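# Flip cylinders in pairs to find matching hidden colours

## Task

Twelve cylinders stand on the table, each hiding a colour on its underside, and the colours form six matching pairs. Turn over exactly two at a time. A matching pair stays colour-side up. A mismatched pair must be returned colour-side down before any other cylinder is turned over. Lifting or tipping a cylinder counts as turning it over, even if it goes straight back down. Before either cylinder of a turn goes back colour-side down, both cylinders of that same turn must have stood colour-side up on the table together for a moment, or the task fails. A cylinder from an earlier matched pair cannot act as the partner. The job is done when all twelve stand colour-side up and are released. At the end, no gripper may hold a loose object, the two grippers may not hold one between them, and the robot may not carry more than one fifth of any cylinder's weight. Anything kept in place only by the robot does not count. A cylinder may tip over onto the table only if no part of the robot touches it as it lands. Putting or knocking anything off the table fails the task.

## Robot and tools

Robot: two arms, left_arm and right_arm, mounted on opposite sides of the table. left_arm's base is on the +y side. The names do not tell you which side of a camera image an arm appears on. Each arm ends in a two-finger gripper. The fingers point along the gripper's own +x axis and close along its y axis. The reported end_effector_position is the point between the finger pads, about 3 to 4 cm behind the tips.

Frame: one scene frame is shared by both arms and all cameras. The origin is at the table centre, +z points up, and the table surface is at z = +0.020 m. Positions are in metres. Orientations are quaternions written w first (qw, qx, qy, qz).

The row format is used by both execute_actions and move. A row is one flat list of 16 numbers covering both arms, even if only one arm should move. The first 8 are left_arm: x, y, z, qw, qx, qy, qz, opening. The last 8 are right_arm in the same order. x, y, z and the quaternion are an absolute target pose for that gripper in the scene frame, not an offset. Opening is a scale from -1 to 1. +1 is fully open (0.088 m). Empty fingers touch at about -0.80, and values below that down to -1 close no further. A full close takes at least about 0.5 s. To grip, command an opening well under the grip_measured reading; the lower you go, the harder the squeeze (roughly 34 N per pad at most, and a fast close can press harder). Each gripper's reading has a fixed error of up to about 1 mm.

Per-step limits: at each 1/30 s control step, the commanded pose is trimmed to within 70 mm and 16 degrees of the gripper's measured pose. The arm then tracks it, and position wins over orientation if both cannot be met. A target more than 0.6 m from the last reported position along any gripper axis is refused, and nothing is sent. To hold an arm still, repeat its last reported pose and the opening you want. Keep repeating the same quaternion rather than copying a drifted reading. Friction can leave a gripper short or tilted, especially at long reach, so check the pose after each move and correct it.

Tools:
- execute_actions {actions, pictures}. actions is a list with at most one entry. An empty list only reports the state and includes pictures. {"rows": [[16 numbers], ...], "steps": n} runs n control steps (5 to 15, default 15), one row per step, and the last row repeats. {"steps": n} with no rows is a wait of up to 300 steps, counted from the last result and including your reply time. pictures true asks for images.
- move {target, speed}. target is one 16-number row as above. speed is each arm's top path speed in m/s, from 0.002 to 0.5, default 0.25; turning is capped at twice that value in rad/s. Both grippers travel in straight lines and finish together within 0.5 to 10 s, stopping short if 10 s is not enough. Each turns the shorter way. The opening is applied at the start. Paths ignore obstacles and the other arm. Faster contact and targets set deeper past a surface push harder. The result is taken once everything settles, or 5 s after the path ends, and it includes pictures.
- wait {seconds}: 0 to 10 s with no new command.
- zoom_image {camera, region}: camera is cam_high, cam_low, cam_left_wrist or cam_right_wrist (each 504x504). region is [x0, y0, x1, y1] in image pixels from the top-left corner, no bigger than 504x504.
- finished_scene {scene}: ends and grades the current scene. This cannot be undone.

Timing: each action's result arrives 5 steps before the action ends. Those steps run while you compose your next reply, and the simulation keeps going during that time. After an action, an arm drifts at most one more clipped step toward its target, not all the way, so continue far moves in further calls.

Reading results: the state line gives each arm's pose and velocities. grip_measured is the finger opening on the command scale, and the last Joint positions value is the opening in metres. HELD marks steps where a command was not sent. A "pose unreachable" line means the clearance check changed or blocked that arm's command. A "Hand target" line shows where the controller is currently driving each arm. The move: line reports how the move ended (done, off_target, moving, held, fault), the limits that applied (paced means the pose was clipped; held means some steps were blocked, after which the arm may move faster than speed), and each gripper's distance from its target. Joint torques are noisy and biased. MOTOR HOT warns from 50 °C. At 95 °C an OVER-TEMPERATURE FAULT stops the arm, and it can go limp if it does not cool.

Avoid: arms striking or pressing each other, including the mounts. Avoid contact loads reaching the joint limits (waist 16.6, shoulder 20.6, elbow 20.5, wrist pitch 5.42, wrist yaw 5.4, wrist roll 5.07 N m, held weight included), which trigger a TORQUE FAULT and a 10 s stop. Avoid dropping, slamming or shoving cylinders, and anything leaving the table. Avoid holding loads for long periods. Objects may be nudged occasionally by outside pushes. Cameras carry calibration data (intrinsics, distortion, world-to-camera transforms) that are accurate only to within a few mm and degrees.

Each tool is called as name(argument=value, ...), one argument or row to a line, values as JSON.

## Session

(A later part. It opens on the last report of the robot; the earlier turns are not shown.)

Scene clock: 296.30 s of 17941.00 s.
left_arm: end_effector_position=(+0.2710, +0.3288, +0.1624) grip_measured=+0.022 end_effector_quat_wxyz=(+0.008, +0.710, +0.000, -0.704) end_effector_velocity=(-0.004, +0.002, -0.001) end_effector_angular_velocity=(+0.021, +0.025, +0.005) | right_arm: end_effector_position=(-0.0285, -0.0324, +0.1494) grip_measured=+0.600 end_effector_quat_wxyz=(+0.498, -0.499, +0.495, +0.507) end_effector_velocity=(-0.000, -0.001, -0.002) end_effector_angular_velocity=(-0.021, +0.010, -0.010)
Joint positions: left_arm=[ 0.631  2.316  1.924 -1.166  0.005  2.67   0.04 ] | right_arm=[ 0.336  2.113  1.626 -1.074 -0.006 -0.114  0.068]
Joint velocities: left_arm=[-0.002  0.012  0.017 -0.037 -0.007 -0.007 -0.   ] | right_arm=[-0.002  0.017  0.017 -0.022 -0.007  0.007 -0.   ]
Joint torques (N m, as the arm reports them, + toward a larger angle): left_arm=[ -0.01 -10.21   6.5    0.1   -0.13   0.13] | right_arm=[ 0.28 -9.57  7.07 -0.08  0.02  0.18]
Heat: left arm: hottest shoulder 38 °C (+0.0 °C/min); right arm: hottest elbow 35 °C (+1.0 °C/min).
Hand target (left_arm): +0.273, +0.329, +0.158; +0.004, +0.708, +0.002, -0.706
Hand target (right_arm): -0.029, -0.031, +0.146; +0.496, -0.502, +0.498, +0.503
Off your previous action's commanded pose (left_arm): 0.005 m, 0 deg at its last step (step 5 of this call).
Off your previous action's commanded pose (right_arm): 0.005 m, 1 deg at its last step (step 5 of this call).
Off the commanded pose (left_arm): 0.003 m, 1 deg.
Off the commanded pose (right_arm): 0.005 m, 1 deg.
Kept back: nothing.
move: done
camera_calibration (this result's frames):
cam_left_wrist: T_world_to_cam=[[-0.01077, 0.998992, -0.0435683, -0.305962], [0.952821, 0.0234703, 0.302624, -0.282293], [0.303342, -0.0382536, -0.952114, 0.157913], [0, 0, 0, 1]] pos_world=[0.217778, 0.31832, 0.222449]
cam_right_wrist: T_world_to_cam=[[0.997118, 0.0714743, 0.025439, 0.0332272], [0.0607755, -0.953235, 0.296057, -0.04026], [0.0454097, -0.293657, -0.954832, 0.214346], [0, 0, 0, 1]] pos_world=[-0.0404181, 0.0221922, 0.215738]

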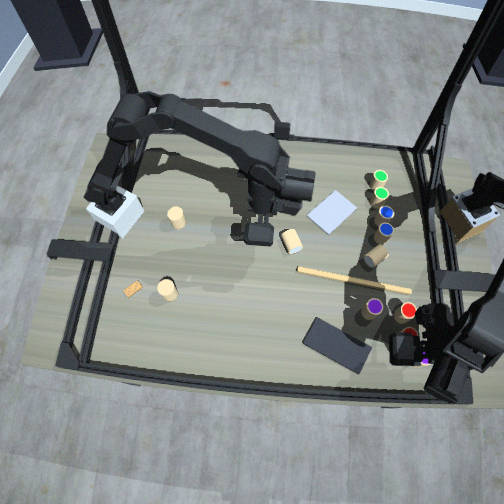

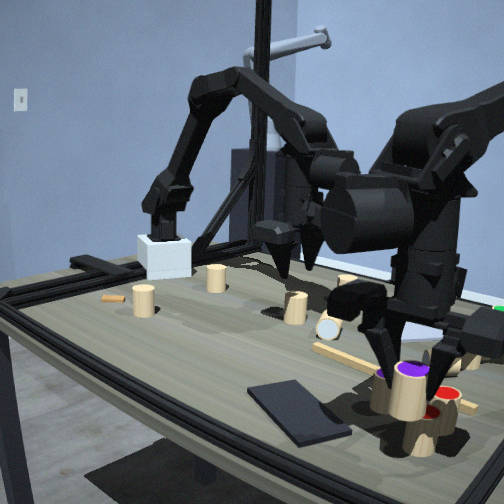

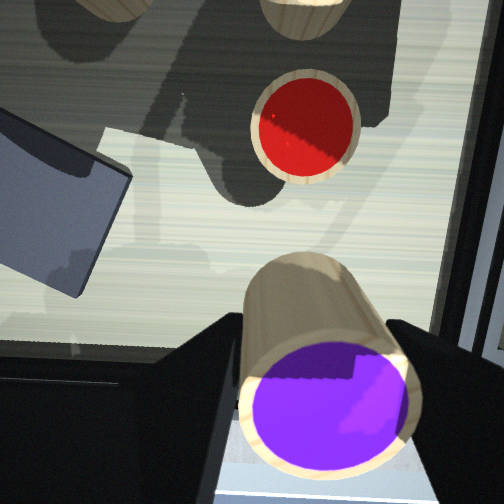

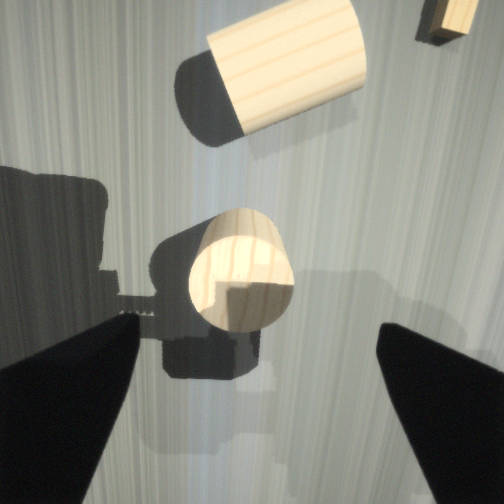

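move(
  target=[0.265,0.33,0.077,0,0.707,0,-0.707,-0.3,-0.034,-0.027,0.145,0.5,-0.5,0.5,0.5,0.6],
  speed=0.2,
)

execute_actions(
  actions=[
    {"rows":[[0.265,0.33,0.077,0,0.707,0,-0.707,0.6,-0.034,-0.027,0.145,0.5,-0.5,0.5,0.5,0.6]],"steps":15},
  ],
)

move(
  target=[0.265,0.33,0.17,0,0.707,0,-0.707,0.6,-0.034,-0.027,0.075,0.5,-0.5,0.5,0.5,0.6],
  speed=0.2,
)

execute_actions(
  actions=[
    {"rows":[[0.265,0.33,0.17,0,0.707,0,-0.707,0.6,-0.034,-0.027,0.075,0.5,-0.5,0.5,0.5,-0.3]],"steps":12},
  ],
)

execute_actions(
  actions=[
    {"rows":[[0.265,0.33,0.2,0,0.707,0,-0.707,0.6,-0.034,-0.042,0.16,0.5,-0.5,0.5,0.5,-0.3]],"steps":15},
  ],
)

move(
  target=[-0.003,0.08,0.297,0.5,0.5,-0.5,-0.5,0.6,0,-0.075,0.302,0.707,0,0,0.707,-0.3],
  speed=0.5,
)

move(
  target=[-0.003,0.027,0.297,0.5,0.5,-0.5,-0.5,0.6,0,-0.027,0.302,0.707,0,0,0.707,-0.3],
)

Scene clock: 298.40 s of 17941.00 s.
left_arm: end_effector_position=(+0.2693, +0.3288, +0.0862) grip_measured=+0.019 end_effector_quat_wxyz=(+0.006, +0.714, -0.002, -0.701) end_effector_velocity=(+0.003, +0.001, -0.000) end_effector_angular_velocity=(+0.016, -0.016, +0.005) | right_arm: end_effector_position=(-0.0332, -0.0281, +0.1486) grip_measured=+0.600 end_effector_quat_wxyz=(+0.501, -0.498, +0.497, +0.503) end_effector_velocity=(-0.000, -0.002, -0.002) end_effector_angular_velocity=(-0.012, +0.008, +0.005)
Joint positions: left_arm=[ 0.628  2.392  1.745 -0.901  0.003  2.673  0.04 ] | right_arm=[ 0.35   2.129  1.649 -1.081 -0.003 -0.088  0.068]
Joint velocities: left_arm=[-0.002  0.002  0.002  0.007 -0.022 -0.007 -0.   ] | right_arm=[-0.002  0.002 -0.002 -0.007 -0.007 -0.007 -0.   ]
Joint torques (N m, as the arm reports them, + toward a larger angle): left_arm=[ -0.42 -10.51   4.28   0.43  -0.06   0.1 ] | right_arm=[ 0.29 -9.75  7.05 -0.09  0.02  0.18]
Heat: left arm: hottest shoulder 38 °C (+0.0 °C/min); right arm: hottest elbow 35 °C (+1.0 °C/min).
Hand target (left_arm): +0.265, +0.330, +0.077; +0.000, +0.707, -0.000, -0.707
Hand target (right_arm): -0.034, -0.027, +0.145; +0.500, -0.500, +0.500, +0.500
Off the commanded pose (left_arm): 0.010 m, 1 deg.
Off the commanded pose (right_arm): 0.004 m, 1 deg.
Kept back: nothing.
move: off_target (left_arm)
camera_calibration (this result's frames):
cam_left_wrist: T_world_to_cam=[[-0.0046976, 0.998955, -0.0454521, -0.310676], [0.950207, 0.0186216, 0.311063, -0.255979], [0.311584, -0.0417277, -0.949302, 0.0845424], [0, 0, 0, 1]] pos_world=[0.215432, 0.318646, 0.145761]
cam_right_wrist: T_world_to_cam=[[0.997757, 0.060446, 0.0287564, 0.0369134], [0.0491757, -0.953375, 0.297753, -0.0363169], [0.0454137, -0.295671, -0.95421, 0.214926], [0, 0, 0, 1]] pos_world=[-0.0448053, 0.0266925, 0.214836]

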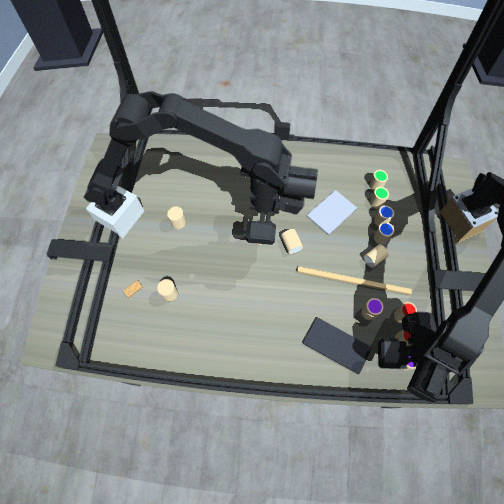

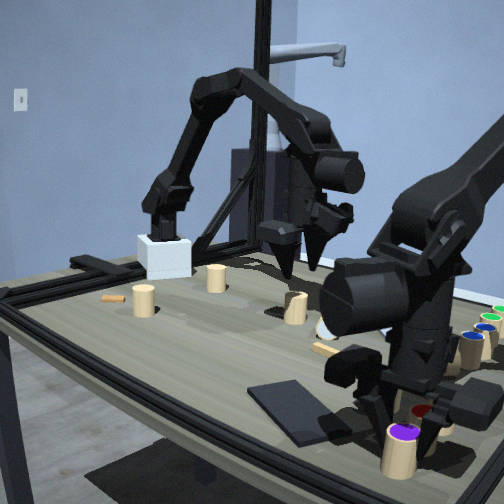

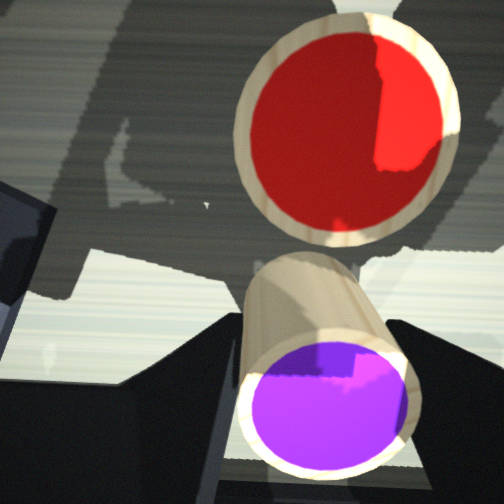

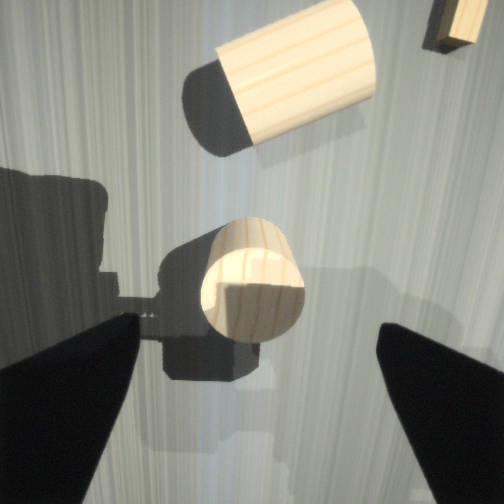

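Scene clock: 298.73 s of 17941.00 s.
left_arm: end_effector_position=(+0.2694, +0.3287, +0.0862) grip_measured=+0.547 end_effector_quat_wxyz=(+0.006, +0.714, -0.002, -0.700) end_effector_velocity=(-0.007, -0.002, +0.000) end_effector_angular_velocity=(-0.010, +0.029, -0.010) | right_arm: end_effector_position=(-0.0334, -0.0281, +0.1486) grip_measured=+0.600 end_effector_quat_wxyz=(+0.501, -0.498, +0.497, +0.503) end_effector_velocity=(-0.000, +0.001, +0.000) end_effector_angular_velocity=(+0.008, +0.007, +0.005)
Joint positions: left_arm=[ 0.628  2.392  1.745 -0.9    0.003  2.673  0.066] | right_arm=[ 0.351  2.129  1.649 -1.081 -0.003 -0.088  0.068]
Joint velocities: left_arm=[-0.002 -0.002 -0.002 -0.022  0.022  0.007  0.022] | right_arm=[-0.002 -0.002 -0.002  0.007 -0.007 -0.007 -0.   ]
Joint torques (N m, as the arm reports them, + toward a larger angle): left_arm=[ -0.3  -10.2    4.1    0.45  -0.02   0.16] | right_arm=[ 0.28 -9.76  7.04 -0.08  0.02  0.17]
Heat: left arm: hottest shoulder 38 °C (+0.0 °C/min); right arm: hottest elbow 35 °C (+1.0 °C/min).
Steps of this call (steps 1 to 10: the first 10 steps of this action). Readings (end_effector_position):
1: left_arm (+0.2693, +0.3287, +0.0862) | right_arm (-0.0332, -0.0281, +0.1486)
2: left_arm (+0.2694, +0.3288, +0.0862) | right_arm (-0.0332, -0.0281, +0.1486)
4: left_arm (+0.2693, +0.3287, +0.0862) | right_arm (-0.0332, -0.0281, +0.1486)
8: left_arm (+0.2694, +0.3287, +0.0862) | right_arm (-0.0334, -0.0281, +0.1486)
10: the state above

Scene clock: 300.10 s of 17941.00 s.
left_arm: end_effector_position=(+0.2631, +0.3318, +0.1644) grip_measured=+0.600 end_effector_quat_wxyz=(+0.001, +0.702, +0.003, -0.712) end_effector_velocity=(+0.001, +0.002, +0.005) end_effector_angular_velocity=(+0.021, -0.008, -0.010) | right_arm: end_effector_position=(-0.0331, -0.0244, +0.0827) grip_measured=+0.600 end_effector_quat_wxyz=(+0.504, -0.496, +0.495, +0.505) end_effector_velocity=(-0.002, +0.004, +0.000) end_effector_angular_velocity=(+0.024, +0.020, +0.020)
Joint positions: left_arm=[ 0.628  2.303  1.91  -1.192  0.003  2.673  0.068] | right_arm=[ 0.351  2.224  1.525 -0.854 -0.003 -0.088  0.068]
Joint velocities: left_arm=[-0.002 -0.002  0.017 -0.022 -0.022  0.007  0.   ] | right_arm=[-0.002 -0.002 -0.002  0.022 -0.022 -0.022  0.   ]
Joint torques (N m, as the arm reports them, + toward a larger angle): left_arm=[ -0.14 -13.3    6.63   0.03  -0.13   0.12] | right_arm=[  0.26 -10.07   4.36   0.29   0.02   0.17]
Heat: left arm: hottest shoulder 38 °C (+0.0 °C/min); right arm: hottest elbow 35 °C (+1.0 °C/min).
Hand target (left_arm): +0.265, +0.330, +0.170; +0.000, +0.707, +0.000, -0.707
Hand target (right_arm): -0.034, -0.028, +0.075; +0.500, -0.500, +0.500, +0.500
Off your previous action's commanded pose (left_arm): 0.010 m, 1 deg at its last step (step 5 of this call).
Off your previous action's commanded pose (right_arm): 0.004 m, 1 deg at its last step (step 5 of this call).
Off the commanded pose (left_arm): 0.006 m, 1 deg.
Off the commanded pose (right_arm): 0.008 m, 1 deg.
Kept back: nothing.
move: done
camera_calibration (this result's frames):
cam_left_wrist: T_world_to_cam=[[-0.00588648, 0.999549, -0.0294488, -0.31273], [0.959605, 0.0139303, 0.281007, -0.270509], [0.281291, -0.0266051, -0.959254, 0.165457], [0, 0, 0, 1]] pos_world=[0.211199, 0.320759, 0.225521]
cam_right_wrist: T_world_to_cam=[[0.997712, 0.0605697, 0.0300369, 0.0383236], [0.0493188, -0.955923, 0.289445, -0.0125537], [0.0462446, -0.287302, -0.956723, 0.153513], [0, 0, 0, 1]] pos_world=[-0.0447159, 0.0297829, 0.149352]

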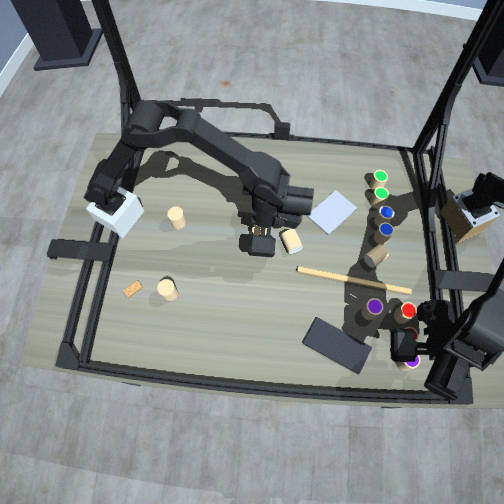

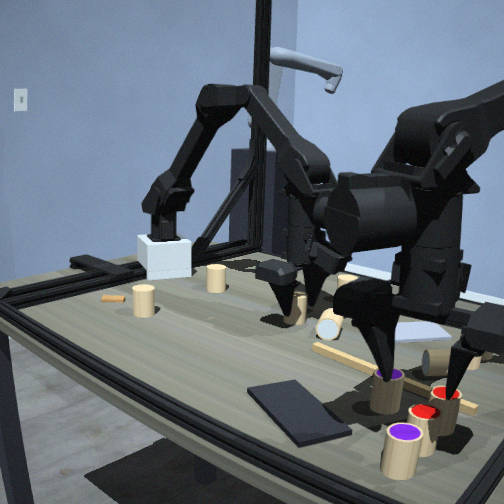

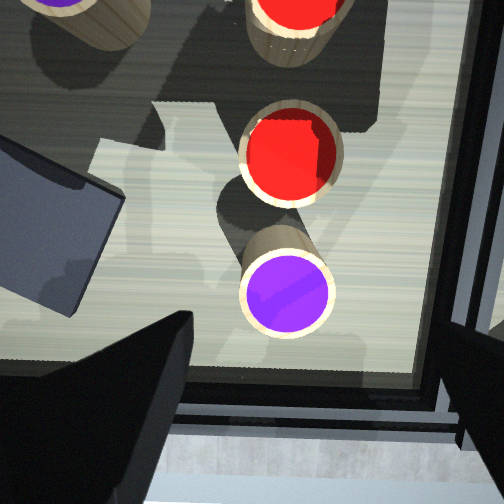

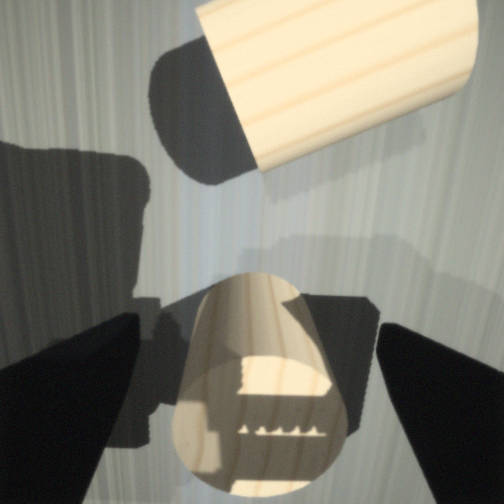

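Scene clock: 300.33 s of 17941.00 s.
left_arm: end_effector_position=(+0.2630, +0.3319, +0.1647) grip_measured=+0.600 end_effector_quat_wxyz=(+0.001, +0.702, +0.004, -0.712) end_effector_velocity=(-0.001, -0.002, +0.004) end_effector_angular_velocity=(-0.008, +0.001, +0.005) | right_arm: end_effector_position=(-0.0330, -0.0244, +0.0824) grip_measured=+0.020 end_effector_quat_wxyz=(+0.504, -0.496, +0.495, +0.505) end_effector_velocity=(+0.002, +0.003, +0.002) end_effector_angular_velocity=(+0.012, -0.009, +0.019)
Joint positions: left_arm=[ 0.628  2.303  1.911 -1.194  0.003  2.673  0.068] | right_arm=[ 0.351  2.225  1.525 -0.853 -0.002 -0.088  0.04 ]
Joint velocities: left_arm=[-0.002 -0.007  0.002 -0.007  0.007 -0.007 -0.   ] | right_arm=[-0.002 -0.002  0.002  0.007  0.007 -0.022  0.   ]
Joint torques (N m, as the arm reports them, + toward a larger angle): left_arm=[ -0.37 -13.24   6.52   0.03  -0.03   0.09] | right_arm=[ 0.23 -9.85  4.85  0.27  0.    0.16]
Heat: left arm: hottest shoulder 39 °C (+1.0 °C/min); right arm: hottest elbow 35 °C (+1.0 °C/min).
Steps of this call (steps 1 to 7: the first 7 steps of this action). Readings (end_effector_position):
1: left_arm (+0.2630, +0.3319, +0.1645) | right_arm (-0.0331, -0.0244, +0.0827)
2: left_arm (+0.2631, +0.3319, +0.1646) | right_arm (-0.0331, -0.0244, +0.0827)
4: left_arm (+0.2630, +0.3319, +0.1646) | right_arm (-0.0331, -0.0244, +0.0825)
7: the state above

Scene clock: 300.83 s of 17941.00 s.
left_arm: end_effector_position=(+0.2642, +0.3313, +0.1939) grip_measured=+0.600 end_effector_quat_wxyz=(+0.002, +0.704, +0.003, -0.710) end_effector_velocity=(-0.007, +0.004, +0.012) end_effector_angular_velocity=(+0.023, +0.029, +0.005) | right_arm: end_effector_position=(-0.0342, -0.0388, +0.1545) grip_measured=+0.021 end_effector_quat_wxyz=(+0.502, -0.498, +0.497, +0.503) end_effector_velocity=(-0.001, -0.015, +0.061) end_effector_angular_velocity=(-0.027, -0.005, +0.024)
Joint positions: left_arm=[ 0.628  2.29   2.006 -1.296  0.003  2.673  0.068] | right_arm=[ 0.351  2.082  1.6   -1.079 -0.002 -0.088  0.04 ]
Joint velocities: left_arm=[-0.002 -0.002  0.042 -0.081 -0.007 -0.007 -0.   ] | right_arm=[ 0.002 -0.09   0.11  -0.227  0.007 -0.022 -0.   ]
Joint torques (N m, as the arm reports them, + toward a larger angle): left_arm=[ -0.13 -13.06   5.98   0.08  -0.03   0.1 ] | right_arm=[ -0.08 -10.99   5.92  -0.17   0.     0.05]
Heat: left arm: hottest shoulder 39 °C (+1.0 °C/min); right arm: hottest elbow 35 °C (+1.0 °C/min).
Off your previous action's commanded pose (left_arm): 0.006 m, 1 deg at its last step (step 5 of this call).
Off your previous action's commanded pose (right_arm): 0.008 m, 1 deg at its last step (step 5 of this call).
Steps of this call (steps 1 to 5: the last 5 steps of your previous action; steps 6 to 15: the first 10 steps of this action). Readings (end_effector_position):
6: left_arm (+0.2619, +0.3325, +0.1680) | right_arm (-0.0332, -0.0271, +0.0876)
7: left_arm (+0.2605, +0.3331, +0.1714) | right_arm (-0.0340, -0.0354, +0.0936)
9: left_arm (+0.2614, +0.3327, +0.1790) | right_arm (-0.0347, -0.0439, +0.1113)
13: left_arm (+0.2642, +0.3313, +0.1922) | right_arm (-0.0342, -0.0388, +0.1470)
15: the state above

Scene clock: 303.47 s of 17941.00 s.
left_arm: end_effector_position=(-0.0044, +0.0806, +0.3095) grip_measured=+0.600 end_effector_quat_wxyz=(+0.499, +0.496, -0.510, -0.495) end_effector_velocity=(-0.002, -0.001, -0.003) end_effector_angular_velocity=(+0.002, +0.023, -0.000) | right_arm: end_effector_position=(-0.0004, -0.0729, +0.3066) grip_measured=+0.021 end_effector_quat_wxyz=(+0.711, -0.001, -0.008, +0.703) end_effector_velocity=(+0.001, -0.001, +0.004) end_effector_angular_velocity=(+0.026, -0.015, -0.000)
Joint positions: left_arm=[-0.069  1.793  0.777  1.035  0.42   1.574  0.068] | right_arm=[ 0.133  1.313  0.416  0.908 -0.293 -0.009  0.04 ]
Joint velocities: left_arm=[-0.007  0.007 -0.002  0.007 -0.007 -0.022 -0.   ] | right_arm=[-0.007  0.002 -0.007  0.037 -0.007 -0.007 -0.   ]
Joint torques (N m, as the arm reports them, + toward a larger angle): left_arm=[-0.07 -6.72  4.16  1.86 -0.08 -0.18] | right_arm=[-0.3  -4.47  5.15  1.61 -0.13  0.19]
Heat: left arm: hottest shoulder 39 °C (+1.0 °C/min); right arm: hottest elbow 35 °C (+1.0 °C/min).
Hand target (left_arm): -0.006, +0.081, +0.299; +0.498, +0.498, -0.501, -0.503
Hand target (right_arm): -0.000, -0.074, +0.301; +0.711, -0.001, -0.001, +0.703
Off your previous action's commanded pose (left_arm): 0.006 m, 1 deg at its last step (step 5 of this call).
Off your previous action's commanded pose (right_arm): 0.004 m, 0 deg at its last step (step 5 of this call).
Off the commanded pose (left_arm): 0.013 m, 1 deg.
Off the commanded pose (right_arm): 0.005 m, 1 deg.
Kept back: nothing.
move: off_target (left_arm)
camera_calibration (this result's frames):
cam_left_wrist: T_world_to_cam=[[0.0108389, -0.0513141, -0.998624, 0.325817], [0.958662, 0.284517, -0.00421467, 0.0153461], [0.284342, -0.957297, 0.0522767, 0.135134], [0, 0, 0, 1]] pos_world=[-0.0566676, 0.141716, 0.318369]
cam_right_wrist: T_world_to_cam=[[0.996707, -0.0409486, 0.0699847, -0.0176609], [0.0547053, -0.297479, -0.95316, 0.303669], [0.0598496, 0.95385, -0.29426, 0.239706], [0, 0, 0, 1]] pos_world=[-0.0133558, -0.139031, 0.361217]

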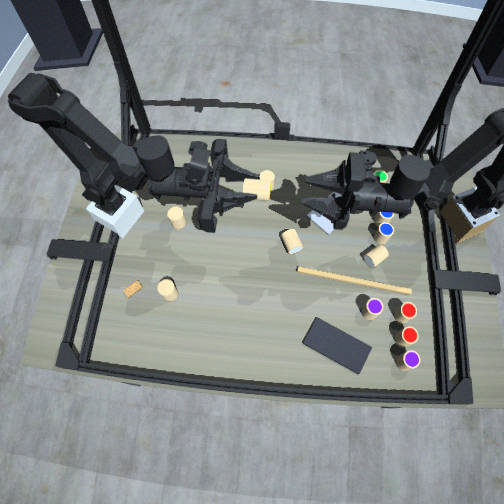

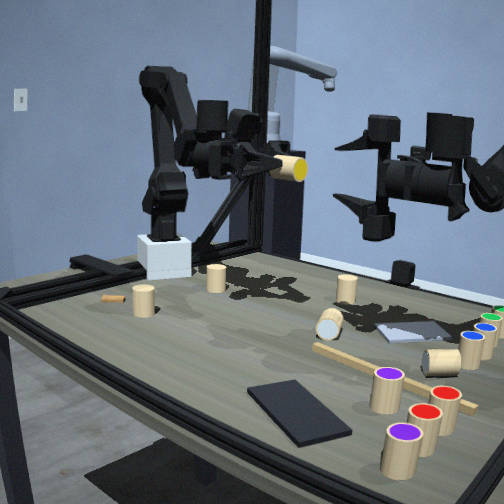

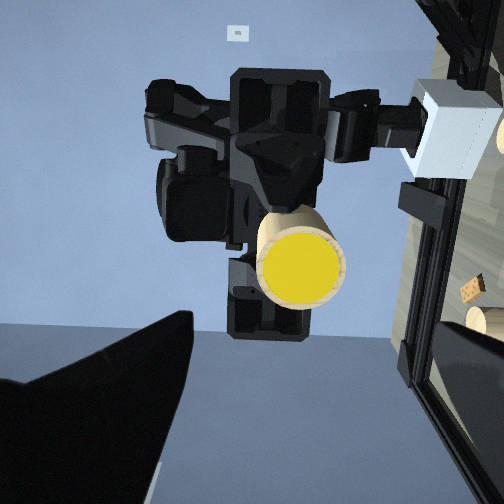

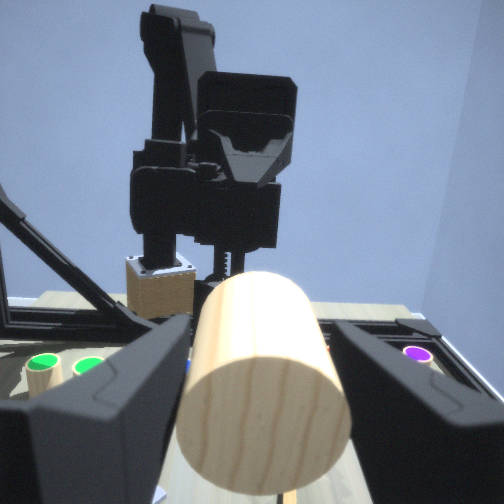

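Scene clock: 304.40 s of 17941.00 s.
left_arm: end_effector_position=(-0.0032, +0.0306, +0.3006) grip_measured=+0.600 end_effector_quat_wxyz=(+0.500, +0.500, -0.503, -0.497) end_effector_velocity=(-0.004, -0.003, -0.002) end_effector_angular_velocity=(+0.007, +0.010, -0.005) | right_arm: end_effector_position=(+0.0000, -0.0301, +0.2997) grip_measured=+0.021 end_effector_quat_wxyz=(+0.707, -0.004, +0.001, +0.707) end_effector_velocity=(+0.000, +0.002, +0.002) end_effector_angular_velocity=(+0.007, -0.009, +0.005)
Joint positions: left_arm=[-0.123  1.953  0.971  0.989  0.356  1.573  0.068] | right_arm=[ 0.174  1.509  0.555  0.948 -0.262 -0.006  0.04 ]
Joint velocities: left_arm=[-0.012  0.007  0.007 -0.007 -0.007 -0.007 -0.   ] | right_arm=[-0.002  0.007  0.007  0.007 -0.007 -0.007 -0.001]
Joint torques (N m, as the arm reports them, + toward a larger angle): left_arm=[-0.35 -7.87  6.52  1.57 -0.13 -0.14] | right_arm=[ 0.31 -5.76  7.58  1.63  0.04  0.19]
Heat: left arm: hottest shoulder 39 °C (+1.0 °C/min); right arm: hottest elbow 35 °C (+1.0 °C/min).
Hand target (left_arm): -0.003, +0.027, +0.297; +0.500, +0.500, -0.500, -0.500
Hand target (right_arm): -0.000, -0.027, +0.302; +0.707, -0.000, -0.000, +0.707
Off the commanded pose (left_arm): 0.005 m, 0 deg.
Off the commanded pose (right_arm): 0.004 m, 0 deg.
Kept back: nothing.
move: done
camera_calibration (this result's frames):
cam_left_wrist: T_world_to_cam=[[0.00540372, -0.0398956, -0.999189, 0.314151], [0.955875, 0.293699, -0.00655734, 0.0288083], [0.293723, -0.955065, 0.0397223, 0.0911634], [0, 0, 0, 1]] pos_world=[-0.0560114, 0.0911392, 0.310464]
cam_right_wrist: T_world_to_cam=[[0.997584, -0.0295325, 0.0628763, -0.0134159], [0.050497, -0.313274, -0.948319, 0.307939], [0.0477038, 0.949203, -0.311026, 0.20165], [0, 0, 0, 1]] pos_world=[-0.011786, -0.0953337, 0.355587]

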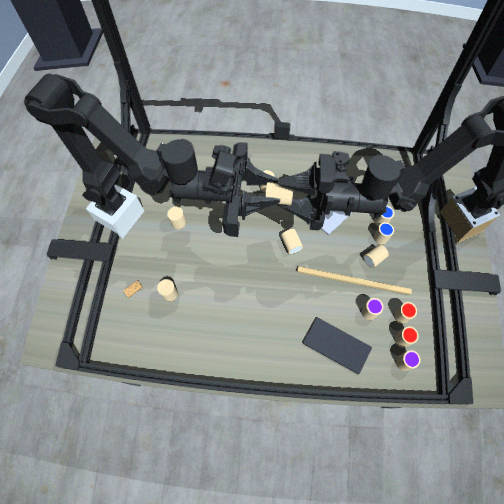

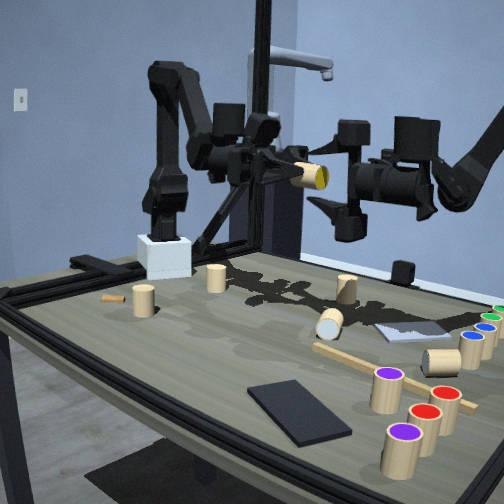

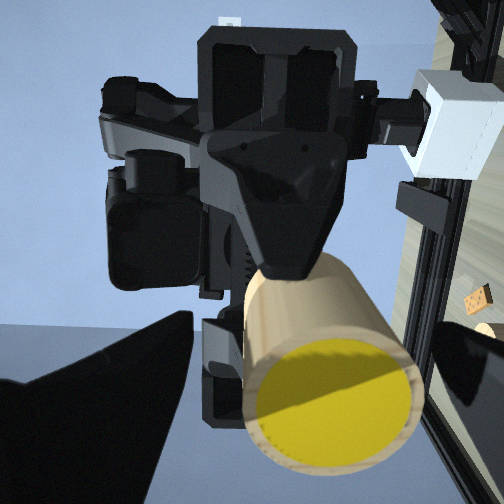

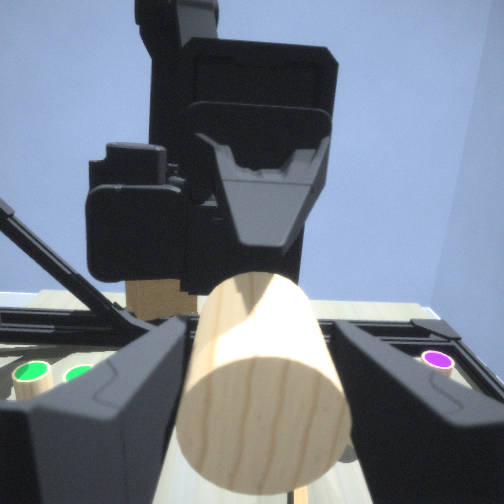

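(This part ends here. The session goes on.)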